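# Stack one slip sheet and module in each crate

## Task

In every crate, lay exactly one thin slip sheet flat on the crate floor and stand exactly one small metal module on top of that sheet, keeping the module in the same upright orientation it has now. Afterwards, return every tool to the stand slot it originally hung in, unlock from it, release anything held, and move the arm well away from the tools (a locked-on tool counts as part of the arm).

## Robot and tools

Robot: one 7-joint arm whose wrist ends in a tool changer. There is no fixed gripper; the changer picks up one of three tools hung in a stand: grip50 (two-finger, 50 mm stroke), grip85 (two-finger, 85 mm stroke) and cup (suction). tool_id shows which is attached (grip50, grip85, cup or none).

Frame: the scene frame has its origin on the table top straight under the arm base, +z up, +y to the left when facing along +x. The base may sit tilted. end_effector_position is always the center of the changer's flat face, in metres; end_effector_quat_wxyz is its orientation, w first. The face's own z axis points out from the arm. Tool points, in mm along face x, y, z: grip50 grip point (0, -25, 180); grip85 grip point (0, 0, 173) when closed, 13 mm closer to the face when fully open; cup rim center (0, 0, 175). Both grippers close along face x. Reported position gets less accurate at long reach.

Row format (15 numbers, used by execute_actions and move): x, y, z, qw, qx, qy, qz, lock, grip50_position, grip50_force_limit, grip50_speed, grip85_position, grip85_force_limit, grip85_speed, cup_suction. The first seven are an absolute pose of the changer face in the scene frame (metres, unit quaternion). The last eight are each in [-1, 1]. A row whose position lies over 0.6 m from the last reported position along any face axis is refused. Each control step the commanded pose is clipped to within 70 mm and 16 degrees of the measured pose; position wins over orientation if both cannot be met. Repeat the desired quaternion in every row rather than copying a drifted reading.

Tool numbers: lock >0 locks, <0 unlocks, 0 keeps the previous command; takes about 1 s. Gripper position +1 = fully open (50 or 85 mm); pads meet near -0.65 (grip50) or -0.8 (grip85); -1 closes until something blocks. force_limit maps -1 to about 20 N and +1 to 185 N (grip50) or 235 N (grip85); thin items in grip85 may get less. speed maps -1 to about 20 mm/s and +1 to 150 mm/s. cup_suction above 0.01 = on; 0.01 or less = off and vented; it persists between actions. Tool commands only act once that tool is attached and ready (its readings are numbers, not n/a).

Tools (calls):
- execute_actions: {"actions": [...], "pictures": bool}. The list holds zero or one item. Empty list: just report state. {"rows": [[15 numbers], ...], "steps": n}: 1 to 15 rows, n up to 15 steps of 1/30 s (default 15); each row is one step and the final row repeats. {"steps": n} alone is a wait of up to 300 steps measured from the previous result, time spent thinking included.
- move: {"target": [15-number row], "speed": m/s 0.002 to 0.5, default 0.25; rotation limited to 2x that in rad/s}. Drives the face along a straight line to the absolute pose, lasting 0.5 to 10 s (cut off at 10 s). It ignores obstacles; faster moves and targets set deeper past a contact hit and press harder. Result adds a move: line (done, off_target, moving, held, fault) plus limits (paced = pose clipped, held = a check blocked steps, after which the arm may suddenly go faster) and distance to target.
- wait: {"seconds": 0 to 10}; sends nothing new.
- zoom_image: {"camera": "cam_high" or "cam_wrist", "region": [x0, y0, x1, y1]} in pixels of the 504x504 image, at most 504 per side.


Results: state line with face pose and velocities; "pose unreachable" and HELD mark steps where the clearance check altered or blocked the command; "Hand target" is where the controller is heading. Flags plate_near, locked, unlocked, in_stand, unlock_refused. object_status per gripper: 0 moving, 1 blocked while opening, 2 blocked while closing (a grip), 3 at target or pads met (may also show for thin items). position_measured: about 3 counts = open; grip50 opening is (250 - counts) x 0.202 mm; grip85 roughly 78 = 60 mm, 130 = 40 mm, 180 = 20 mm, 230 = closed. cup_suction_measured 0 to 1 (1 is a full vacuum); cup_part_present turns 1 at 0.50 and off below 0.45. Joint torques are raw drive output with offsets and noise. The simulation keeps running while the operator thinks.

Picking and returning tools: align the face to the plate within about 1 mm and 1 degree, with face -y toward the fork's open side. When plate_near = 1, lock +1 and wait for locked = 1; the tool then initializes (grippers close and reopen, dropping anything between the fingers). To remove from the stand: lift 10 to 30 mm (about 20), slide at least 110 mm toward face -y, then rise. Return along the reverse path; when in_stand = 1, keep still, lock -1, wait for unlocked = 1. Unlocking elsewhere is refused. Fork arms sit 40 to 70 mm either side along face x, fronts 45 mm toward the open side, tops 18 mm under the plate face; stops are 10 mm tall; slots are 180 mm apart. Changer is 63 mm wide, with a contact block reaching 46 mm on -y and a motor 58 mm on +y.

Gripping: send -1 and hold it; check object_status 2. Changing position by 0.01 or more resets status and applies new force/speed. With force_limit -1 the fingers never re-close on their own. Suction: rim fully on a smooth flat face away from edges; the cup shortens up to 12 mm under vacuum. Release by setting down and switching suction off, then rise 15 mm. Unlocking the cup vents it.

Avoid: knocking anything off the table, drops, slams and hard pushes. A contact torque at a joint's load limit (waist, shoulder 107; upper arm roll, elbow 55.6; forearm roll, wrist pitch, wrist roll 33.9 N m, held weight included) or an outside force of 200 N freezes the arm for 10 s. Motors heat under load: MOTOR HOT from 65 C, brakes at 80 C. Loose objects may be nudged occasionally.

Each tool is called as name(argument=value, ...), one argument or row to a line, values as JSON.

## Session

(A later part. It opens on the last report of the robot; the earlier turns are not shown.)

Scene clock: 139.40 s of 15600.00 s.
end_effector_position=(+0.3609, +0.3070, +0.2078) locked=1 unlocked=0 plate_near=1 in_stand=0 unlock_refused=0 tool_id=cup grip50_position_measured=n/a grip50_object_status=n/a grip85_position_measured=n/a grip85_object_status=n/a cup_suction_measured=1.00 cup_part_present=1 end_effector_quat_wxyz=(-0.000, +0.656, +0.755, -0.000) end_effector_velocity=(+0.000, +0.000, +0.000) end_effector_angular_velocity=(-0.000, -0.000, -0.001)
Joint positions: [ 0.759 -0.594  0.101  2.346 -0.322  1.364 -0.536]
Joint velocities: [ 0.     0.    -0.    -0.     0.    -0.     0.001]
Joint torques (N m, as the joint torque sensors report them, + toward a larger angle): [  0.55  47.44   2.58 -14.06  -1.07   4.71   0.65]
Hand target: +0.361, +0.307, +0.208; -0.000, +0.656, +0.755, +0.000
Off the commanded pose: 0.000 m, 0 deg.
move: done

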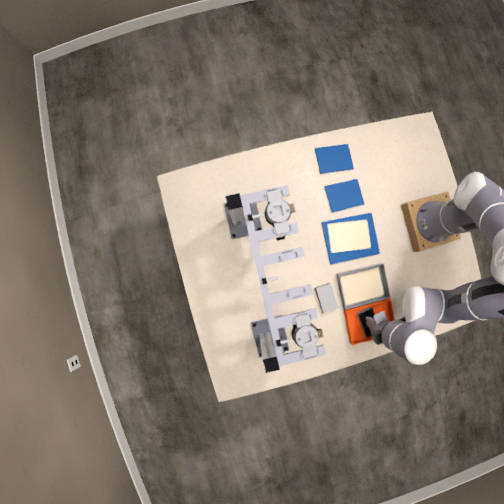

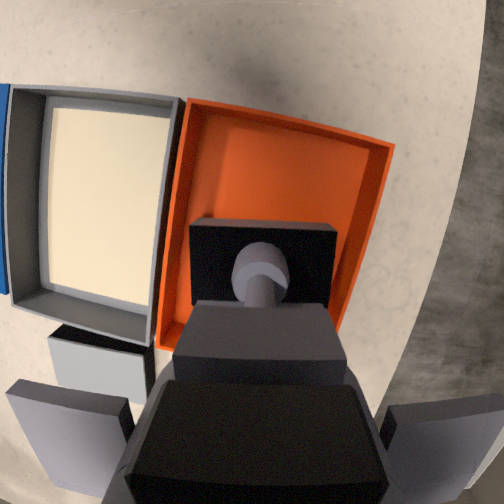

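Contact expected at ≈0.2025.

move(
  target=[0.361,0.307,0.265,0,0.6561,0.7547,0,0,1,0,0,1,0,0,1],
  speed=0.05,
)

move(
  target=[0.355,0.167,0.265,0,0.7071,0.7071,0,0,1,0,0,1,0,0,1],
  speed=0.08,
)

move(
  target=[0.355,0.167,0.207,0,0.7071,0.7071,0,0,1,0,0,1,0,0,1],
  speed=0.04,
)

move(
  target=[0.355,0.167,0.202,0,0.7071,0.7071,0,0,1,0,0,1,0,0,1],
  speed=0.008,
)

Scene clock: 144.27 s of 15600.00 s.
end_effector_position=(+0.3609, +0.3068, +0.2651) locked=1 unlocked=0 plate_near=1 in_stand=0 unlock_refused=0 tool_id=cup grip50_position_measured=n/a grip50_object_status=n/a grip85_position_measured=n/a grip85_object_status=n/a cup_suction_measured=1.00 cup_part_present=1 end_effector_quat_wxyz=(+0.000, +0.656, +0.755, -0.000) end_effector_velocity=(-0.000, -0.000, -0.000) end_effector_angular_velocity=(-0.000, +0.000, -0.001)
Joint positions: [ 0.689 -0.44   0.2    2.334 -0.256  1.193 -0.583]
Joint velocities: [-0.    -0.001  0.    -0.    -0.     0.     0.001]
Joint torques (N m, as the joint torque sensors report them, + toward a larger angle): [ -1.91  43.87   4.03 -19.17  -1.9    4.34  -0.49]
Hand target: +0.361, +0.307, +0.265; +0.000, +0.656, +0.755, -0.000
Off the commanded pose: 0.000 m, 0 deg.
move: done

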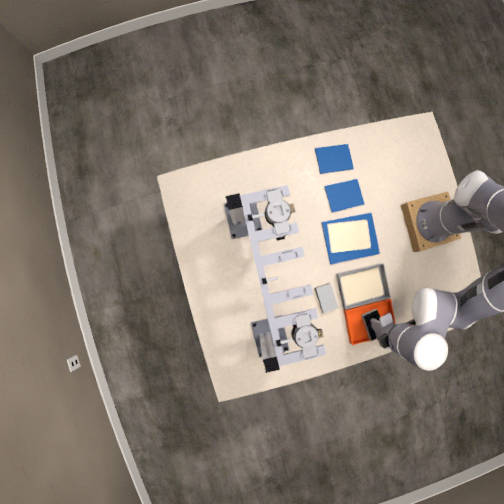

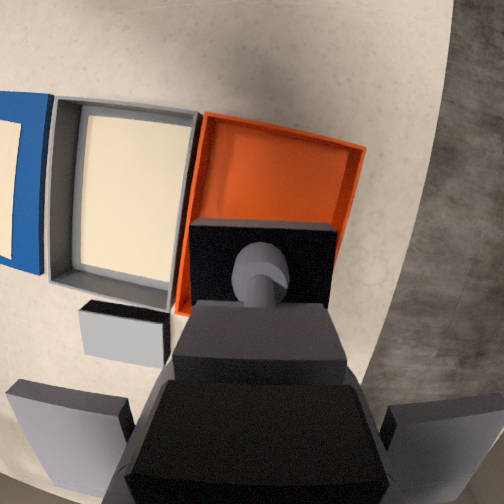

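Scene clock: 146.30 s of 15600.00 s.
end_effector_position=(+0.3554, +0.1665, +0.2645) locked=1 unlocked=0 plate_near=1 in_stand=0 unlock_refused=0 tool_id=cup grip50_position_measured=n/a grip50_object_status=n/a grip85_position_measured=n/a grip85_object_status=n/a cup_suction_measured=1.00 cup_part_present=1 end_effector_quat_wxyz=(+0.000, +0.707, +0.707, -0.000) end_effector_velocity=(-0.000, +0.000, +0.000) end_effector_angular_velocity=(-0.000, -0.000, +0.001)
Joint positions: [ 0.517 -0.323  0.142  2.57  -0.216  1.323 -0.691]
Joint velocities: [ 0.    -0.     0.     0.    -0.001 -0.     0.   ]
Joint torques (N m, as the joint torque sensors report them, + toward a larger angle): [ -0.43  35.01   2.76 -16.61  -1.63   4.84  -0.28]
Hand target: +0.355, +0.167, +0.265; +0.000, +0.707, +0.707, -0.000
Off the commanded pose: 0.001 m, 0 deg.
move: done

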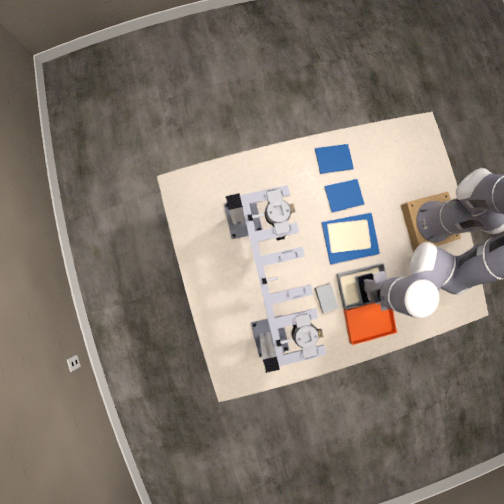

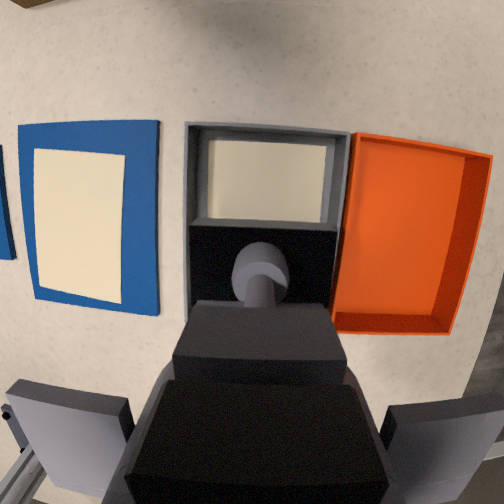

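Scene clock: 148.00 s of 15600.00 s.
end_effector_position=(+0.3549, +0.1671, +0.2067) locked=1 unlocked=0 plate_near=1 in_stand=0 unlock_refused=0 tool_id=cup grip50_position_measured=n/a grip50_object_status=n/a grip85_position_measured=n/a grip85_object_status=n/a cup_suction_measured=1.00 cup_part_present=1 end_effector_quat_wxyz=(-0.000, +0.707, +0.707, -0.000) end_effector_velocity=(+0.000, -0.000, +0.000) end_effector_angular_velocity=(-0.000, -0.000, -0.000)
Joint positions: [ 0.632 -0.533 -0.005  2.587 -0.285  1.558 -0.641]
Joint velocities: [-0.     0.001  0.     0.     0.    -0.     0.   ]
Joint torques (N m, as the joint torque sensors report them, + toward a larger angle): [ 0.36 38.8   0.68 -9.78  0.15  4.57  0.72]
Hand target: +0.355, +0.167, +0.207; -0.000, +0.707, +0.707, +0.000
Off the commanded pose: 0.000 m, 0 deg.
move: done

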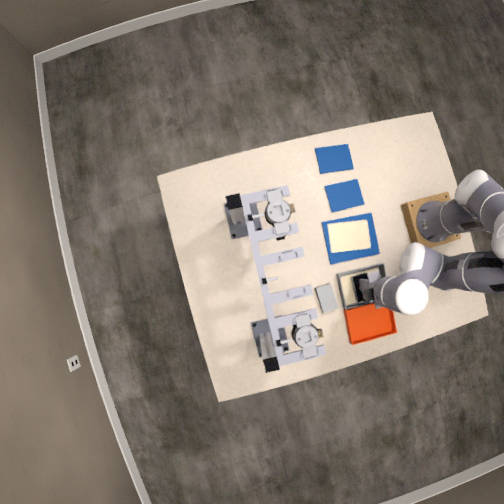

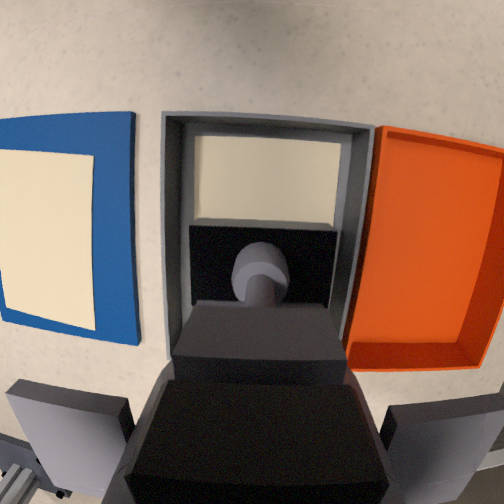

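Scene clock: 148.80 s of 15600.00 s.
end_effector_position=(+0.3548, +0.1669, +0.2019) locked=1 unlocked=0 plate_near=1 in_stand=0 unlock_refused=0 tool_id=cup grip50_position_measured=n/a grip50_object_status=n/a grip85_position_measured=n/a grip85_object_status=n/a cup_suction_measured=1.00 cup_part_present=1 end_effector_quat_wxyz=(-0.000, +0.707, +0.707, -0.000) end_effector_velocity=(-0.000, -0.000, -0.000) end_effector_angular_velocity=(-0.000, +0.000, -0.002)
Joint positions: [ 0.642 -0.551 -0.016  2.586 -0.284  1.576 -0.641]
Joint velocities: [ 0.     0.    -0.     0.     0.002 -0.     0.   ]
Joint torques (N m, as the joint torque sensors report them, + toward a larger angle): [ 0.43 39.4   0.16 -9.    0.15  4.7   1.11]
Hand target: +0.355, +0.167, +0.202; -0.000, +0.707, +0.707, +0.000
Off the commanded pose: 0.000 m, 0 deg.
move: done

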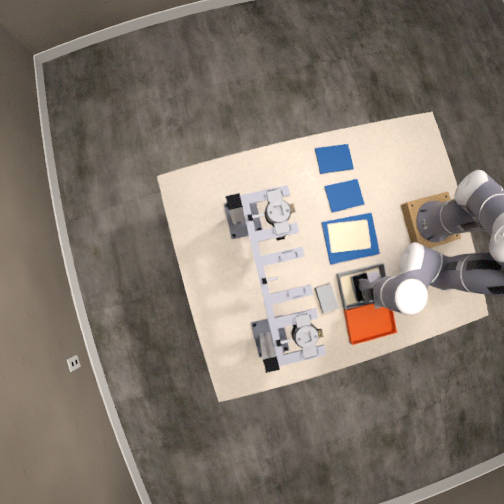

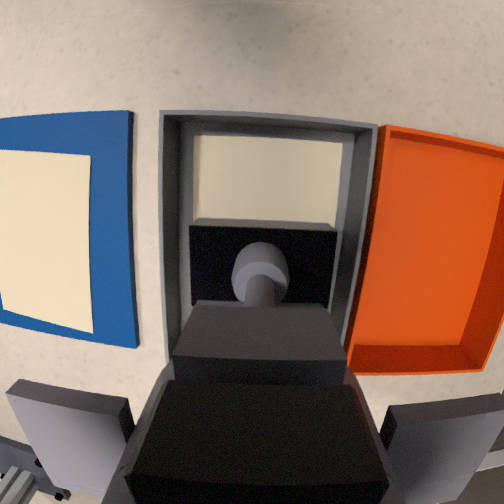

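move(
  target=[0.355,0.167,0.1995,0,0.7071,0.7071,0,0,1,0,0,1,0,0,1],
  speed=0.005,
)

move(
  target=[0.355,0.167,0.202,0,0.7071,0.7071,0,0,1,0,0,1,0,0,0],
  speed=0.004,
)

move(
  target=[0.355,0.167,0.25,0,0.7071,0.7071,0,0,1,0,0,1,0,0,0],
  speed=0.06,
)

move(
  target=[0.37,-0.035,0.24,0,0.7402,0.6724,0,0,1,0,0,1,0,0,0],
  speed=0.15,
)

move(
  target=[0.37,-0.035,0.19,0,0.7402,0.6724,0,0,1,0,0,1,0,0,0],
  speed=0.06,
)

move(
  target=[0.37,-0.035,0.179,0,0.7402,0.6724,0,0,1,0,0,1,0,0,1],
  speed=0.01,
)

Scene clock: 157.50 s of 15600.00 s.
end_effector_position=(+0.3549, +0.1670, +0.1996) locked=1 unlocked=0 plate_near=1 in_stand=0 unlock_refused=0 tool_id=cup grip50_position_measured=n/a grip50_object_status=n/a grip85_position_measured=n/a grip85_object_status=n/a cup_suction_measured=1.00 cup_part_present=1 end_effector_quat_wxyz=(-0.000, +0.707, +0.707, +0.000) end_effector_velocity=(+0.000, +0.000, +0.000) end_effector_angular_velocity=(+0.000, -0.000, +0.000)
Joint positions: [ 0.646 -0.561 -0.02   2.585 -0.283  1.586 -0.641]
Joint velocities: [ 0.  0. -0. -0. -0.  0.  0.]
Joint torques (N m, as the joint torque sensors report them, + toward a larger angle): [ 0.75 36.85 -0.25 -8.98  0.4   4.16  0.94]
Hand target: +0.355, +0.167, +0.199; -0.000, +0.707, +0.707, +0.000
Off the commanded pose: 0.000 m, 0 deg.
move: done

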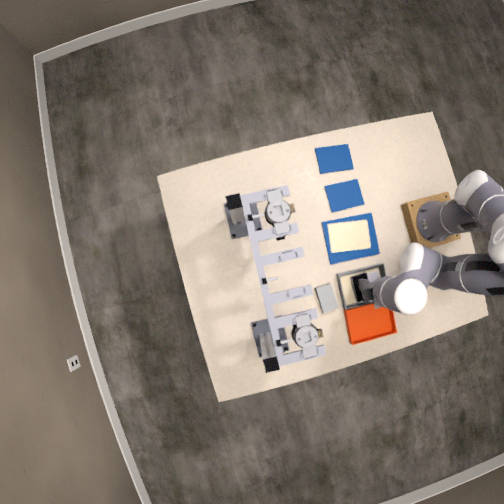

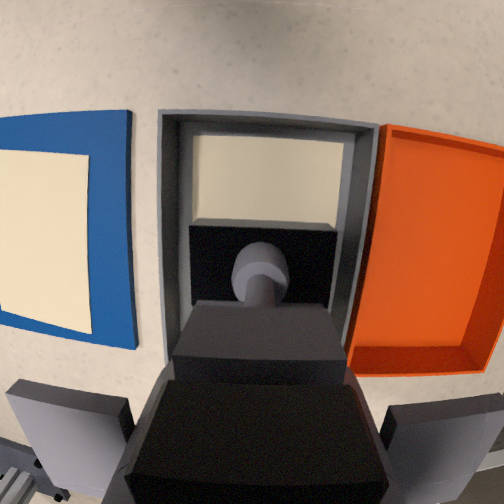

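Scene clock: 158.33 s of 15600.00 s.
end_effector_position=(+0.3554, +0.1673, +0.2024) locked=1 unlocked=0 plate_near=1 in_stand=0 unlock_refused=0 tool_id=cup grip50_position_measured=n/a grip50_object_status=n/a grip85_position_measured=n/a grip85_object_status=n/a cup_suction_measured=0.01 cup_part_present=0 end_effector_quat_wxyz=(+0.000, +0.707, +0.707, +0.001) end_effector_velocity=(+0.000, -0.000, +0.000) end_effector_angular_velocity=(+0.000, -0.000, -0.001)
Joint positions: [ 0.643 -0.551 -0.016  2.586 -0.283  1.577 -0.641]
Joint velocities: [-0.     0.    -0.    -0.     0.     0.     0.001]
Joint torques (N m, as the joint torque sensors report them, + toward a larger angle): [-2.85 33.07  2.02 -6.58  0.06  3.21  0.3 ]
Hand target: +0.355, +0.167, +0.202; +0.000, +0.707, +0.707, +0.000
Off the commanded pose: 0.001 m, 0 deg.
move: done

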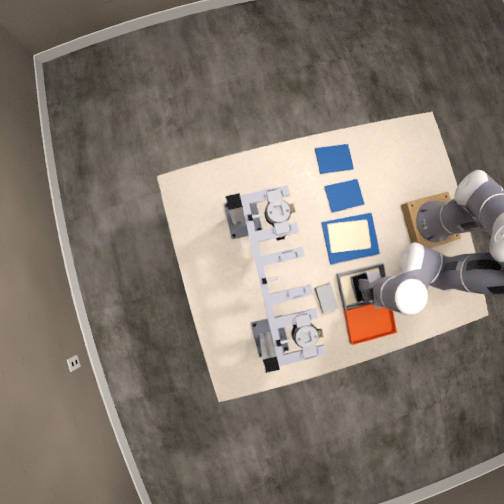

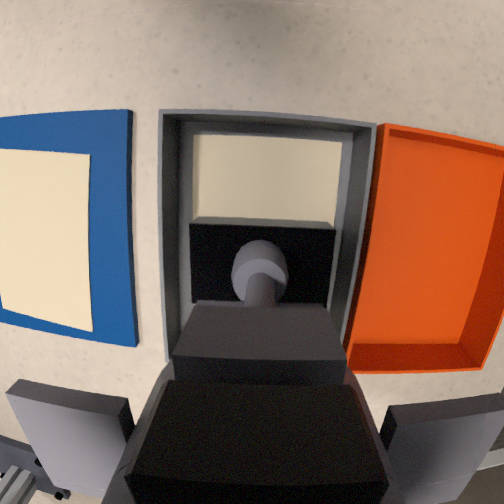

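Scene clock: 159.40 s of 15600.00 s.
end_effector_position=(+0.3549, +0.1668, +0.2502) locked=1 unlocked=0 plate_near=1 in_stand=0 unlock_refused=0 tool_id=cup grip50_position_measured=n/a grip50_object_status=n/a grip85_position_measured=n/a grip85_object_status=n/a cup_suction_measured=0.01 cup_part_present=0 end_effector_quat_wxyz=(+0.000, +0.707, +0.707, +0.000) end_effector_velocity=(-0.000, +0.000, -0.000) end_effector_angular_velocity=(+0.000, +0.000, +0.000)
Joint positions: [ 0.544 -0.372  0.104  2.581 -0.246  1.385 -0.67 ]
Joint velocities: [ 0.    -0.001  0.     0.     0.     0.001 -0.   ]
Joint torques (N m, as the joint torque sensors report them, + toward a larger angle): [ -2.14  35.31   2.33 -13.6   -0.91   4.08  -0.13]
Hand target: +0.355, +0.167, +0.250; +0.000, +0.707, +0.707, -0.000
Off the commanded pose: 0.000 m, 0 deg.
move: done

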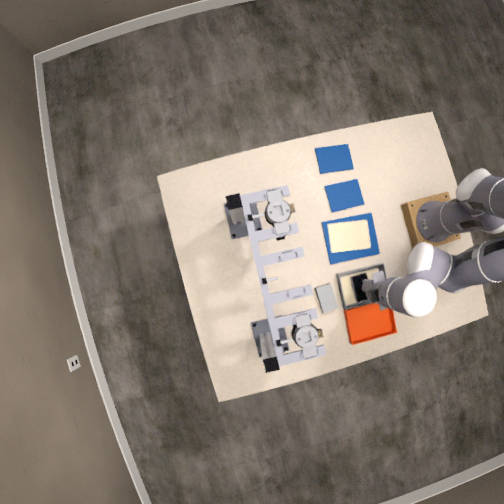

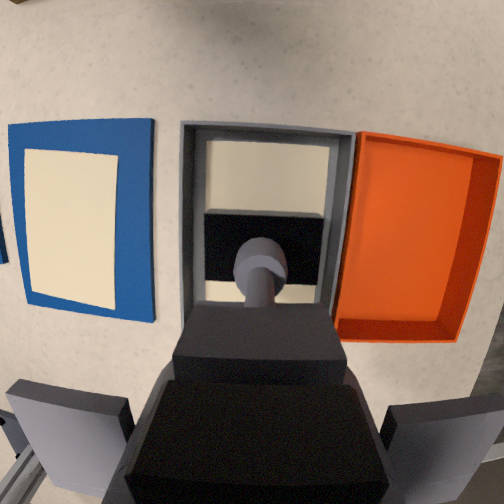

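Scene clock: 161.10 s of 15600.00 s.
end_effector_position=(+0.3707, -0.0358, +0.2398) locked=1 unlocked=0 plate_near=1 in_stand=0 unlock_refused=0 tool_id=cup grip50_position_measured=n/a grip50_object_status=n/a grip85_position_measured=n/a grip85_object_status=n/a cup_suction_measured=0.01 cup_part_present=0 end_effector_quat_wxyz=(+0.001, +0.740, +0.672, -0.001) end_effector_velocity=(+0.000, +0.000, +0.000) end_effector_angular_velocity=(-0.000, -0.000, -0.001)
Joint positions: [ 0.071 -0.39   0.052  2.641 -0.225  1.468 -1.113]
Joint velocities: [-0.     0.    -0.     0.    -0.    -0.     0.001]
Joint torques (N m, as the joint torque sensors report them, + toward a larger angle): [  0.53  34.8    1.87 -11.61  -0.78   4.12   0.17]
Hand target: +0.371, -0.036, +0.240; +0.001, +0.740, +0.672, -0.001
Off the commanded pose: 0.001 m, 0 deg.
move: done

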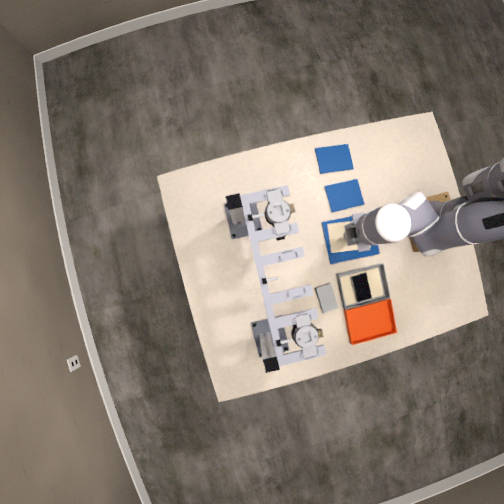

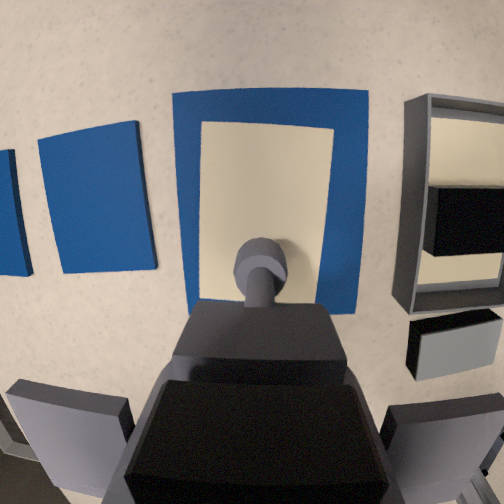

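Scene clock: 162.20 s of 15600.00 s.
end_effector_position=(+0.3700, -0.0348, +0.1897) locked=1 unlocked=0 plate_near=1 in_stand=0 unlock_refused=0 tool_id=cup grip50_position_measured=n/a grip50_object_status=n/a grip85_position_measured=n/a grip85_object_status=n/a cup_suction_measured=0.01 cup_part_present=0 end_effector_quat_wxyz=(-0.000, +0.740, +0.673, -0.000) end_effector_velocity=(+0.000, +0.000, +0.000) end_effector_angular_velocity=(+0.000, -0.001, +0.001)
Joint positions: [ 0.16  -0.598 -0.043  2.632 -0.232  1.673 -1.102]
Joint velocities: [-0.     0.001  0.     0.    -0.     0.    -0.   ]
Joint torques (N m, as the joint torque sensors report them, + toward a larger angle): [-0.21 39.14 -0.5  -5.92  0.48  4.5   0.42]
Hand target: +0.370, -0.035, +0.190; -0.000, +0.740, +0.672, +0.000
Off the commanded pose: 0.000 m, 0 deg.
move: done

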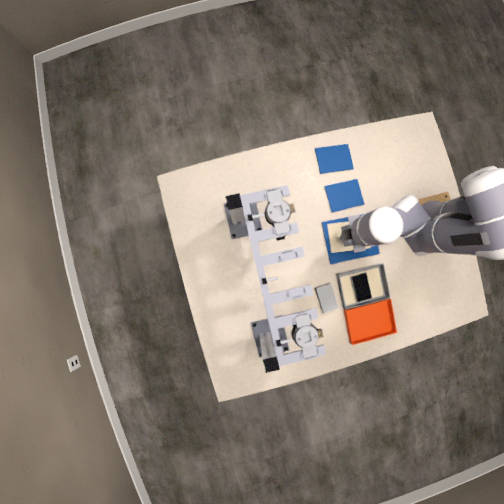

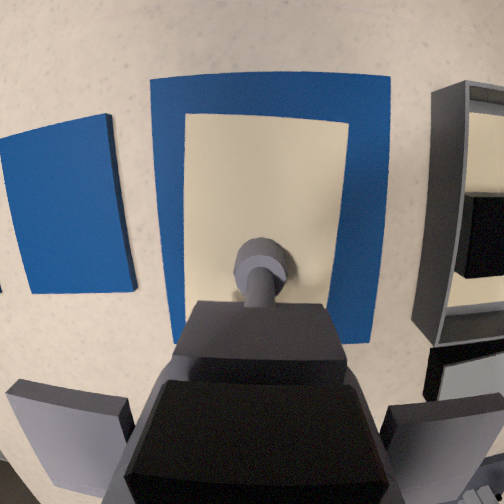

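Scene clock: 163.50 s of 15600.00 s.
end_effector_position=(+0.3699, -0.0350, +0.1789) locked=1 unlocked=0 plate_near=1 in_stand=0 unlock_refused=0 tool_id=cup grip50_position_measured=n/a grip50_object_status=n/a grip85_position_measured=n/a grip85_object_status=n/a cup_suction_measured=1.00 cup_part_present=1 end_effector_quat_wxyz=(-0.000, +0.740, +0.672, -0.000) end_effector_velocity=(+0.000, +0.000, +0.000) end_effector_angular_velocity=(+0.000, -0.001, -0.001)
Joint positions: [ 0.172 -0.644 -0.055  2.624 -0.228  1.712 -1.102]
Joint velocities: [-0.     0.    -0.    -0.     0.     0.     0.001]
Joint torques (N m, as the joint torque sensors report them, + toward a larger angle): [ 0.58 38.14 -0.89 -4.92  0.61  4.42  0.23]
Hand target: +0.370, -0.035, +0.179; -0.000, +0.740, +0.672, +0.000
Off the commanded pose: 0.000 m, 0 deg.
move: done

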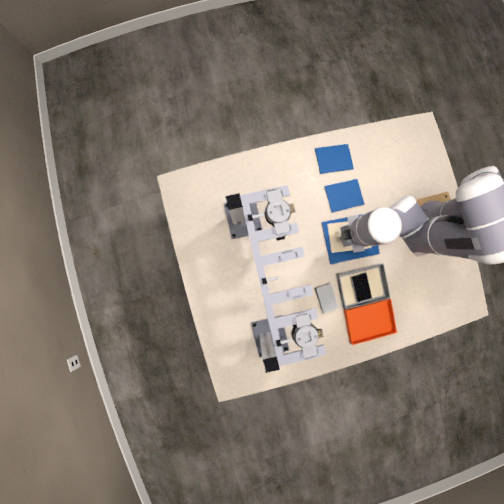

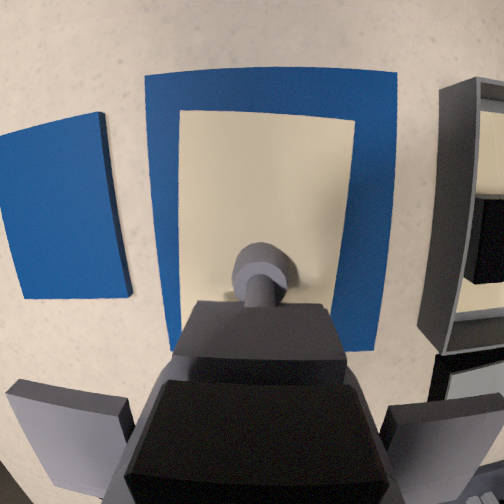

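move(
  target=[0.37,-0.035,0.24,0,0.7402,0.6724,0,0,1,0,0,1,0,0,1],
  speed=0.06,
)

move(
  target=[0.375,0.31,0.24,0,0.7071,0.7071,0,0,1,0,0,1,0,0,1],
  speed=0.15,
)

move(
  target=[0.375,0.31,0.208,0,0.7071,0.7071,0,0,1,0,0,1,0,0,1],
  speed=0.04,
)

Scene clock: 168.53 s of 15600.00 s.
end_effector_position=(+0.3698, -0.0352, +0.2402) locked=1 unlocked=0 plate_near=1 in_stand=0 unlock_refused=0 tool_id=cup grip50_position_measured=n/a grip50_object_status=n/a grip85_position_measured=n/a grip85_object_status=n/a cup_suction_measured=1.00 cup_part_present=1 end_effector_quat_wxyz=(+0.000, +0.740, +0.672, -0.000) end_effector_velocity=(-0.000, -0.000, -0.000) end_effector_angular_velocity=(-0.000, +0.001, +0.000)
Joint positions: [ 0.067 -0.388  0.057  2.643 -0.228  1.468 -1.11 ]
Joint velocities: [ 0.    -0.001  0.     0.     0.     0.    -0.   ]
Joint torques (N m, as the joint torque sensors report them, + toward a larger angle): [ -1.52  32.91   2.06 -12.18  -0.82   4.18  -0.19]
Hand target: +0.370, -0.035, +0.240; +0.000, +0.740, +0.672, -0.000
Off the commanded pose: 0.000 m, 0 deg.
move: done

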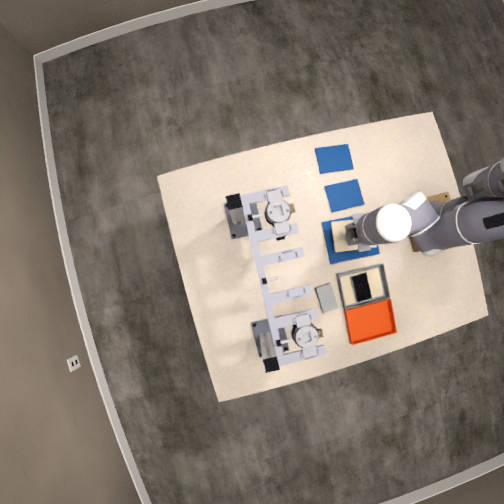

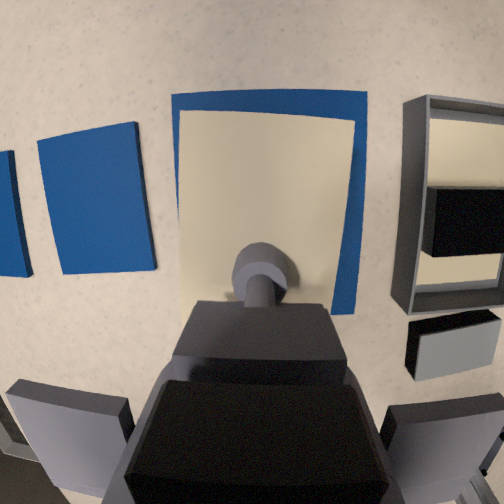

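Scene clock: 171.13 s of 15600.00 s.
end_effector_position=(+0.3737, +0.3111, +0.2406) locked=1 unlocked=0 plate_near=1 in_stand=0 unlock_refused=0 tool_id=cup grip50_position_measured=n/a grip50_object_status=n/a grip85_position_measured=n/a grip85_object_status=n/a cup_suction_measured=1.00 cup_part_present=1 end_effector_quat_wxyz=(-0.001, +0.707, +0.707, +0.001) end_effector_velocity=(+0.000, -0.000, -0.000) end_effector_angular_velocity=(+0.000, +0.000, +0.000)
Joint positions: [ 0.729 -0.518  0.143  2.304 -0.245  1.248 -0.468]
Joint velocities: [-0.    -0.     0.     0.     0.     0.    -0.001]
Joint torques (N m, as the joint torque sensors report them, + toward a larger angle): [ -1.99  46.53   2.35 -16.82  -1.4    4.19   0.37]
Hand target: +0.374, +0.311, +0.241; -0.001, +0.707, +0.707, +0.001
Off the commanded pose: 0.002 m, 0 deg.
move: done

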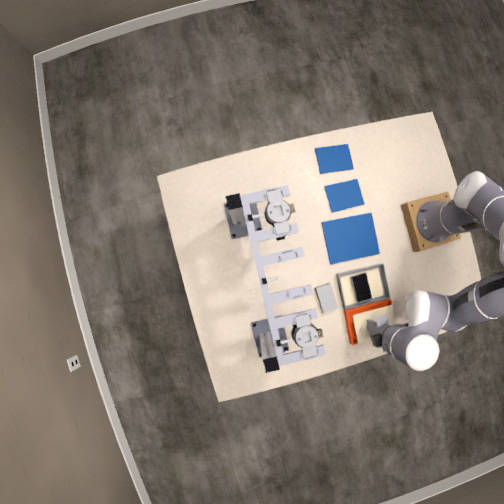

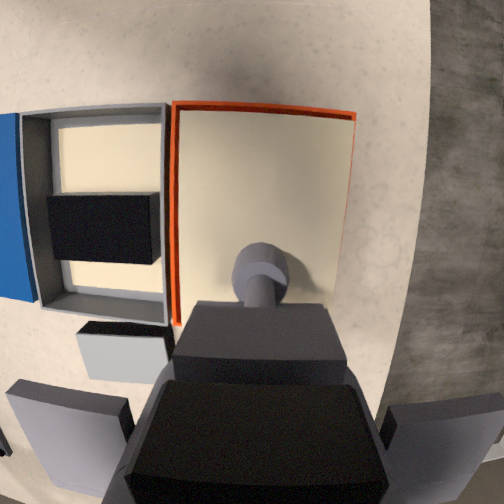

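Scene clock: 172.17 s of 15600.00 s.
end_effector_position=(+0.3749, +0.3100, +0.2078) locked=1 unlocked=0 plate_near=1 in_stand=0 unlock_refused=0 tool_id=cup grip50_position_measured=n/a grip50_object_status=n/a grip85_position_measured=n/a grip85_object_status=n/a cup_suction_measured=1.00 cup_part_present=1 end_effector_quat_wxyz=(-0.000, +0.707, +0.707, -0.000) end_effector_velocity=(+0.000, -0.000, +0.000) end_effector_angular_velocity=(+0.000, -0.000, -0.000)
Joint positions: [ 0.761 -0.606  0.095  2.304 -0.271  1.337 -0.451]
Joint velocities: [-0.     0.001 -0.     0.     0.    -0.     0.   ]
Joint torques (N m, as the joint torque sensors report them, + toward a larger angle): [ -0.47  48.12   2.25 -15.95  -0.94   4.46   0.96]
Hand target: +0.375, +0.310, +0.208; -0.000, +0.707, +0.707, -0.000
Off the commanded pose: 0.000 m, 0 deg.
move: done

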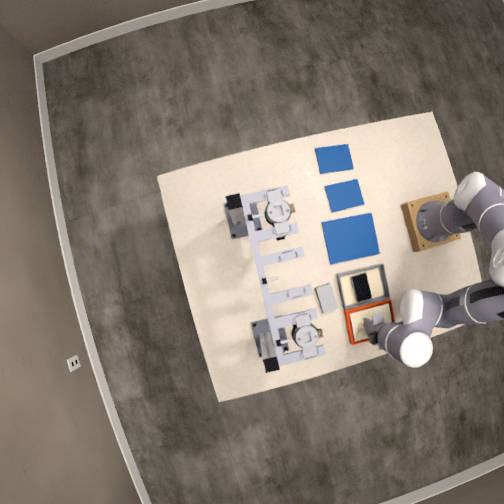

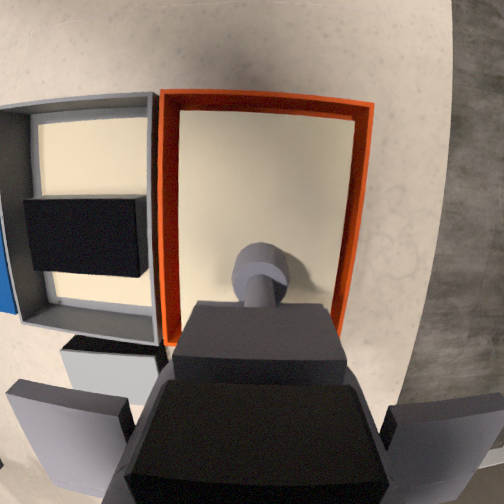

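move(
  target=[0.373,0.31,0.175,0,0.7071,0.7071,0,0,1,0,0,1,0,0,1],
  speed=0.03,
)

move(
  target=[0.373,0.31,0.170,0,0.7071,0.7071,0,0,1,0,0,1,0,0,1],
  speed=0.008,
)

move(
  target=[0.373,0.31,0.172,0,0.7071,0.7071,0,0,1,0,0,1,0,0,0],
  speed=0.004,
)

move(
  target=[0.373,0.31,0.25,0,0.7071,0.7071,0,0,1,0,0,1,0,0,0],
  speed=0.06,
)

move(
  target=[0.496,0.168,0.24,0,0.6756,0.7373,0,0,1,0,0,1,0,0,0],
  speed=0.15,
)

move(
  target=[0.496,0.168,0.204,0,0.6756,0.7373,0,0,1,0,0,1,0,0,1],
  speed=0.02,
)

Scene clock: 180.13 s of 15600.00 s.
end_effector_position=(+0.3729, +0.3100, +0.1748) locked=1 unlocked=0 plate_near=1 in_stand=0 unlock_refused=0 tool_id=cup grip50_position_measured=n/a grip50_object_status=n/a grip85_position_measured=n/a grip85_object_status=n/a cup_suction_measured=1.00 cup_part_present=1 end_effector_quat_wxyz=(-0.000, +0.707, +0.707, -0.000) end_effector_velocity=(+0.000, +0.000, +0.000) end_effector_angular_velocity=(+0.001, -0.000, -0.000)
Joint positions: [ 0.799 -0.697  0.05   2.299 -0.284  1.427 -0.436]
Joint velocities: [ 0.  0. -0.  0.  0.  0.  0.]
Joint torques (N m, as the joint torque sensors report them, + toward a larger angle): [  0.34  49.02   1.73 -13.32  -0.83   4.44   0.68]
Hand target: +0.373, +0.310, +0.175; -0.000, +0.707, +0.707, -0.000
Off the commanded pose: 0.000 m, 0 deg.
move: done

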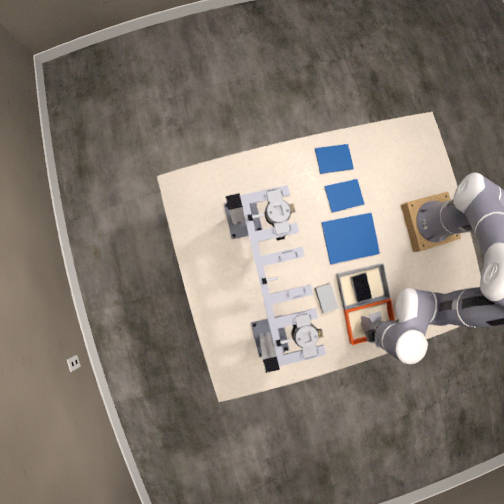

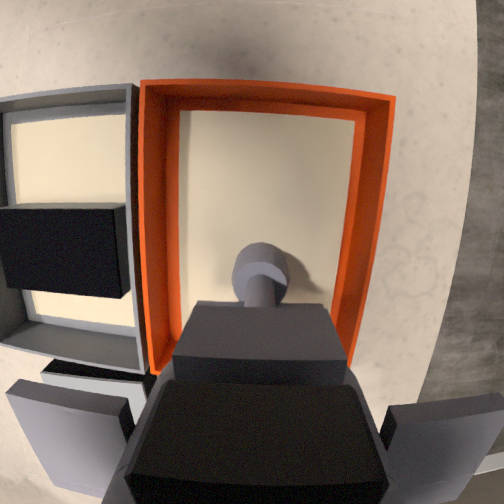

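Scene clock: 180.97 s of 15600.00 s.
end_effector_position=(+0.3729, +0.3100, +0.1700) locked=1 unlocked=0 plate_near=1 in_stand=0 unlock_refused=0 tool_id=cup grip50_position_measured=n/a grip50_object_status=n/a grip85_position_measured=n/a grip85_object_status=n/a cup_suction_measured=1.00 cup_part_present=1 end_effector_quat_wxyz=(-0.000, +0.707, +0.707, -0.000) end_effector_velocity=(-0.000, -0.000, -0.000) end_effector_angular_velocity=(+0.000, -0.000, +0.000)
Joint positions: [ 0.805 -0.711  0.043  2.297 -0.284  1.439 -0.435]
Joint velocities: [-0.  0. -0.  0. -0.  0. -0.]
Joint torques (N m, as the joint torque sensors report them, + toward a larger angle): [  0.24  48.24   1.37 -12.97  -0.25   4.36   1.04]
Hand target: +0.373, +0.310, +0.170; -0.000, +0.707, +0.707, -0.000
Off the commanded pose: 0.000 m, 0 deg.
move: done

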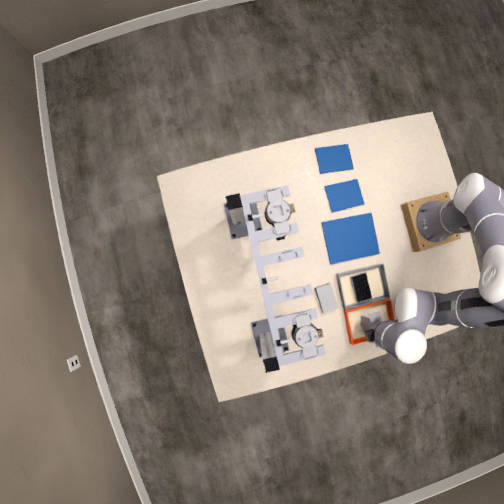

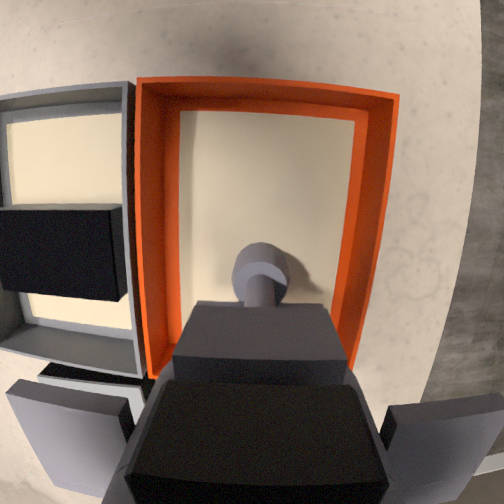

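Scene clock: 181.70 s of 15600.00 s.
end_effector_position=(+0.3734, +0.3105, +0.1726) locked=1 unlocked=0 plate_near=1 in_stand=0 unlock_refused=0 tool_id=cup grip50_position_measured=n/a grip50_object_status=n/a grip85_position_measured=n/a grip85_object_status=n/a cup_suction_measured=0.01 cup_part_present=0 end_effector_quat_wxyz=(-0.000, +0.707, +0.707, +0.001) end_effector_velocity=(+0.000, +0.000, +0.000) end_effector_angular_velocity=(+0.000, -0.000, +0.000)
Joint positions: [ 0.803 -0.704  0.045  2.297 -0.283  1.435 -0.435]
Joint velocities: [ 0. -0.  0. -0.  0.  0. -0.]
Joint torques (N m, as the joint torque sensors report them, + toward a larger angle): [-1.91 42.06  3.31 -9.88 -0.73  3.04  0.29]
Hand target: +0.373, +0.310, +0.172; +0.000, +0.707, +0.707, +0.000
Off the commanded pose: 0.001 m, 0 deg.
move: done

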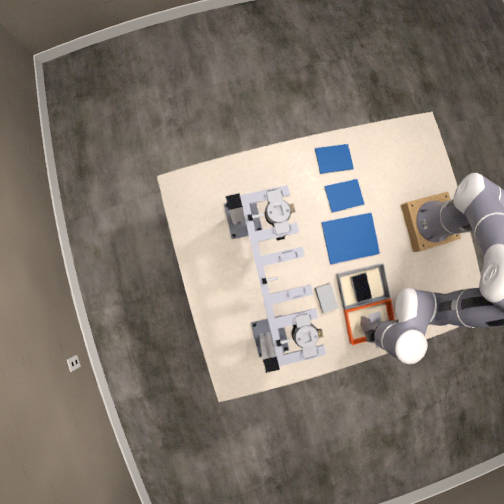

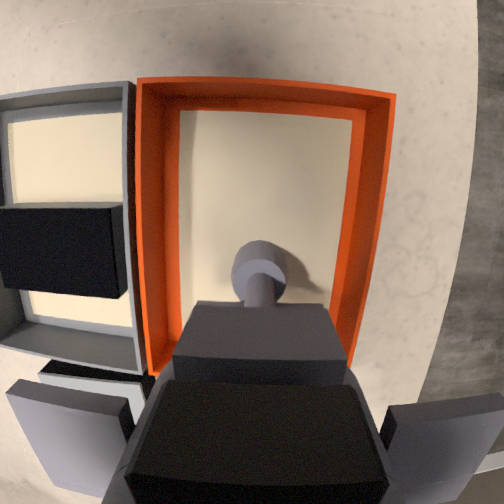

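Scene clock: 183.27 s of 15600.00 s.
end_effector_position=(+0.3729, +0.3098, +0.2502) locked=1 unlocked=0 plate_near=1 in_stand=0 unlock_refused=0 tool_id=cup grip50_position_measured=n/a grip50_object_status=n/a grip85_position_measured=n/a grip85_object_status=n/a cup_suction_measured=0.01 cup_part_present=0 end_effector_quat_wxyz=(+0.000, +0.707, +0.707, +0.000) end_effector_velocity=(-0.000, +0.000, -0.000) end_effector_angular_velocity=(-0.000, +0.000, +0.002)
Joint positions: [ 0.726 -0.49   0.15   2.307 -0.234  1.221 -0.474]
Joint velocities: [ 0.    -0.001  0.     0.    -0.     0.    -0.001]
Joint torques (N m, as the joint torque sensors report them, + toward a larger angle): [ -2.09  44.74   3.85 -17.36  -1.72   4.04  -0.49]
Hand target: +0.373, +0.310, +0.250; +0.000, +0.707, +0.707, +0.000
Off the commanded pose: 0.000 m, 0 deg.
move: done

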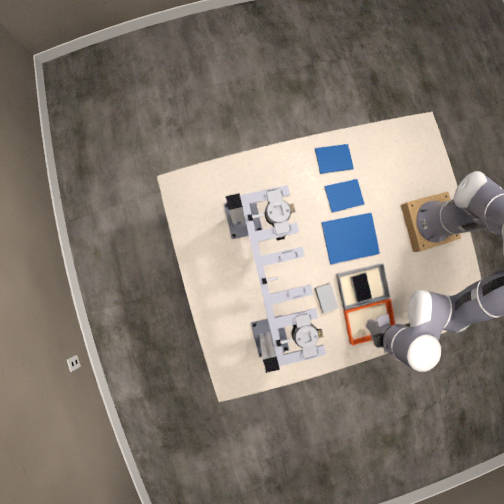

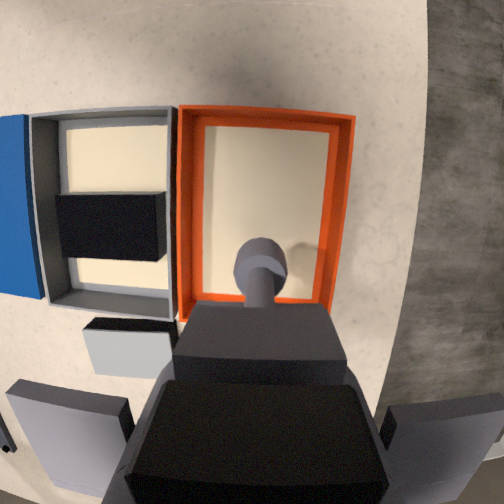

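Scene clock: 184.83 s of 15600.00 s.
end_effector_position=(+0.4968, +0.1677, +0.2402) locked=1 unlocked=0 plate_near=1 in_stand=0 unlock_refused=0 tool_id=cup grip50_position_measured=n/a grip50_object_status=n/a grip85_position_measured=n/a grip85_object_status=n/a cup_suction_measured=0.01 cup_part_present=0 end_effector_quat_wxyz=(+0.001, +0.676, +0.737, -0.000) end_effector_velocity=(-0.000, +0.000, -0.000) end_effector_angular_velocity=(-0.000, +0.000, +0.001)
Joint positions: [ 0.353 -0.564  0.146  2.19  -0.224  1.18  -0.957]
Joint velocities: [ 0.001  0.    -0.     0.    -0.    -0.    -0.001]
Joint torques (N m, as the joint torque sensors report them, + toward a larger angle): [  1.05  50.17   3.76 -18.42  -1.82   4.08   0.58]
Hand target: +0.497, +0.168, +0.240; +0.001, +0.676, +0.737, -0.000
Off the commanded pose: 0.001 m, 0 deg.
move: done

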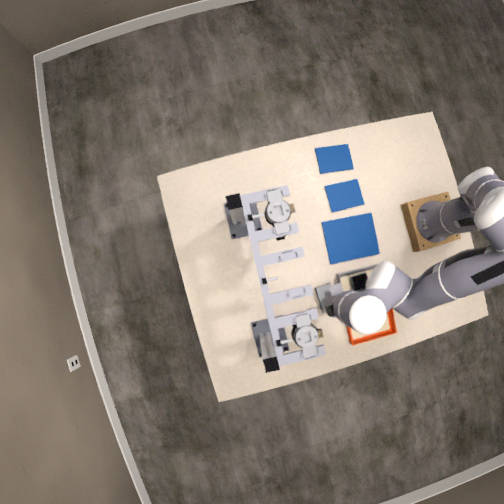

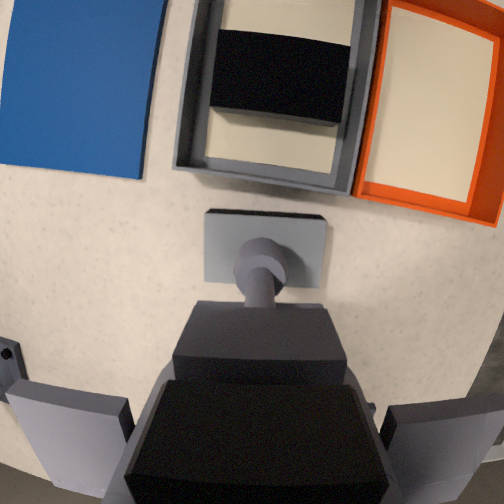

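Scene clock: 186.87 s of 15600.00 s.
end_effector_position=(+0.4959, +0.1680, +0.2037) locked=1 unlocked=0 plate_near=1 in_stand=0 unlock_refused=0 tool_id=cup grip50_position_measured=n/a grip50_object_status=n/a grip85_position_measured=n/a grip85_object_status=n/a cup_suction_measured=1.00 cup_part_present=1 end_effector_quat_wxyz=(-0.000, +0.675, +0.737, -0.000) end_effector_velocity=(+0.000, +0.000, +0.000) end_effector_angular_velocity=(-0.000, -0.000, -0.000)
Joint positions: [ 0.381 -0.654  0.109  2.189 -0.242  1.271 -0.943]
Joint velocities: [ 0.     0.    -0.    -0.    -0.    -0.     0.001]
Joint torques (N m, as the joint torque sensors report them, + toward a larger angle): [  1.73  51.99   2.27 -18.18  -1.54   4.43   0.85]
Hand target: +0.496, +0.168, +0.204; -0.000, +0.676, +0.737, +0.000
Off the commanded pose: 0.000 m, 0 deg.
move: done

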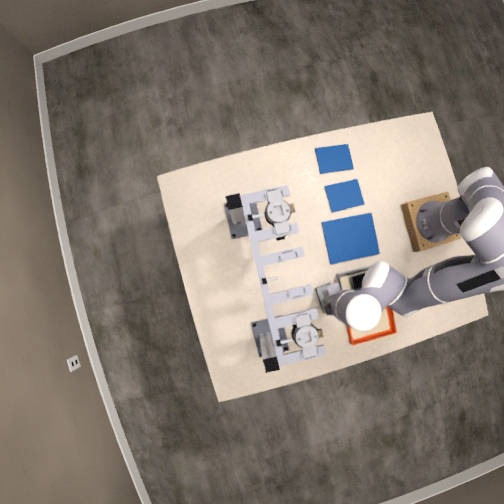

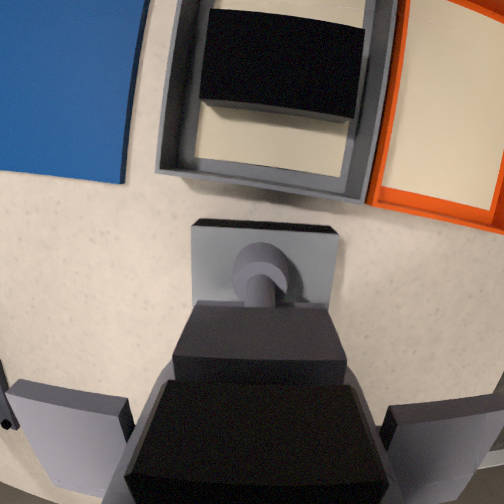

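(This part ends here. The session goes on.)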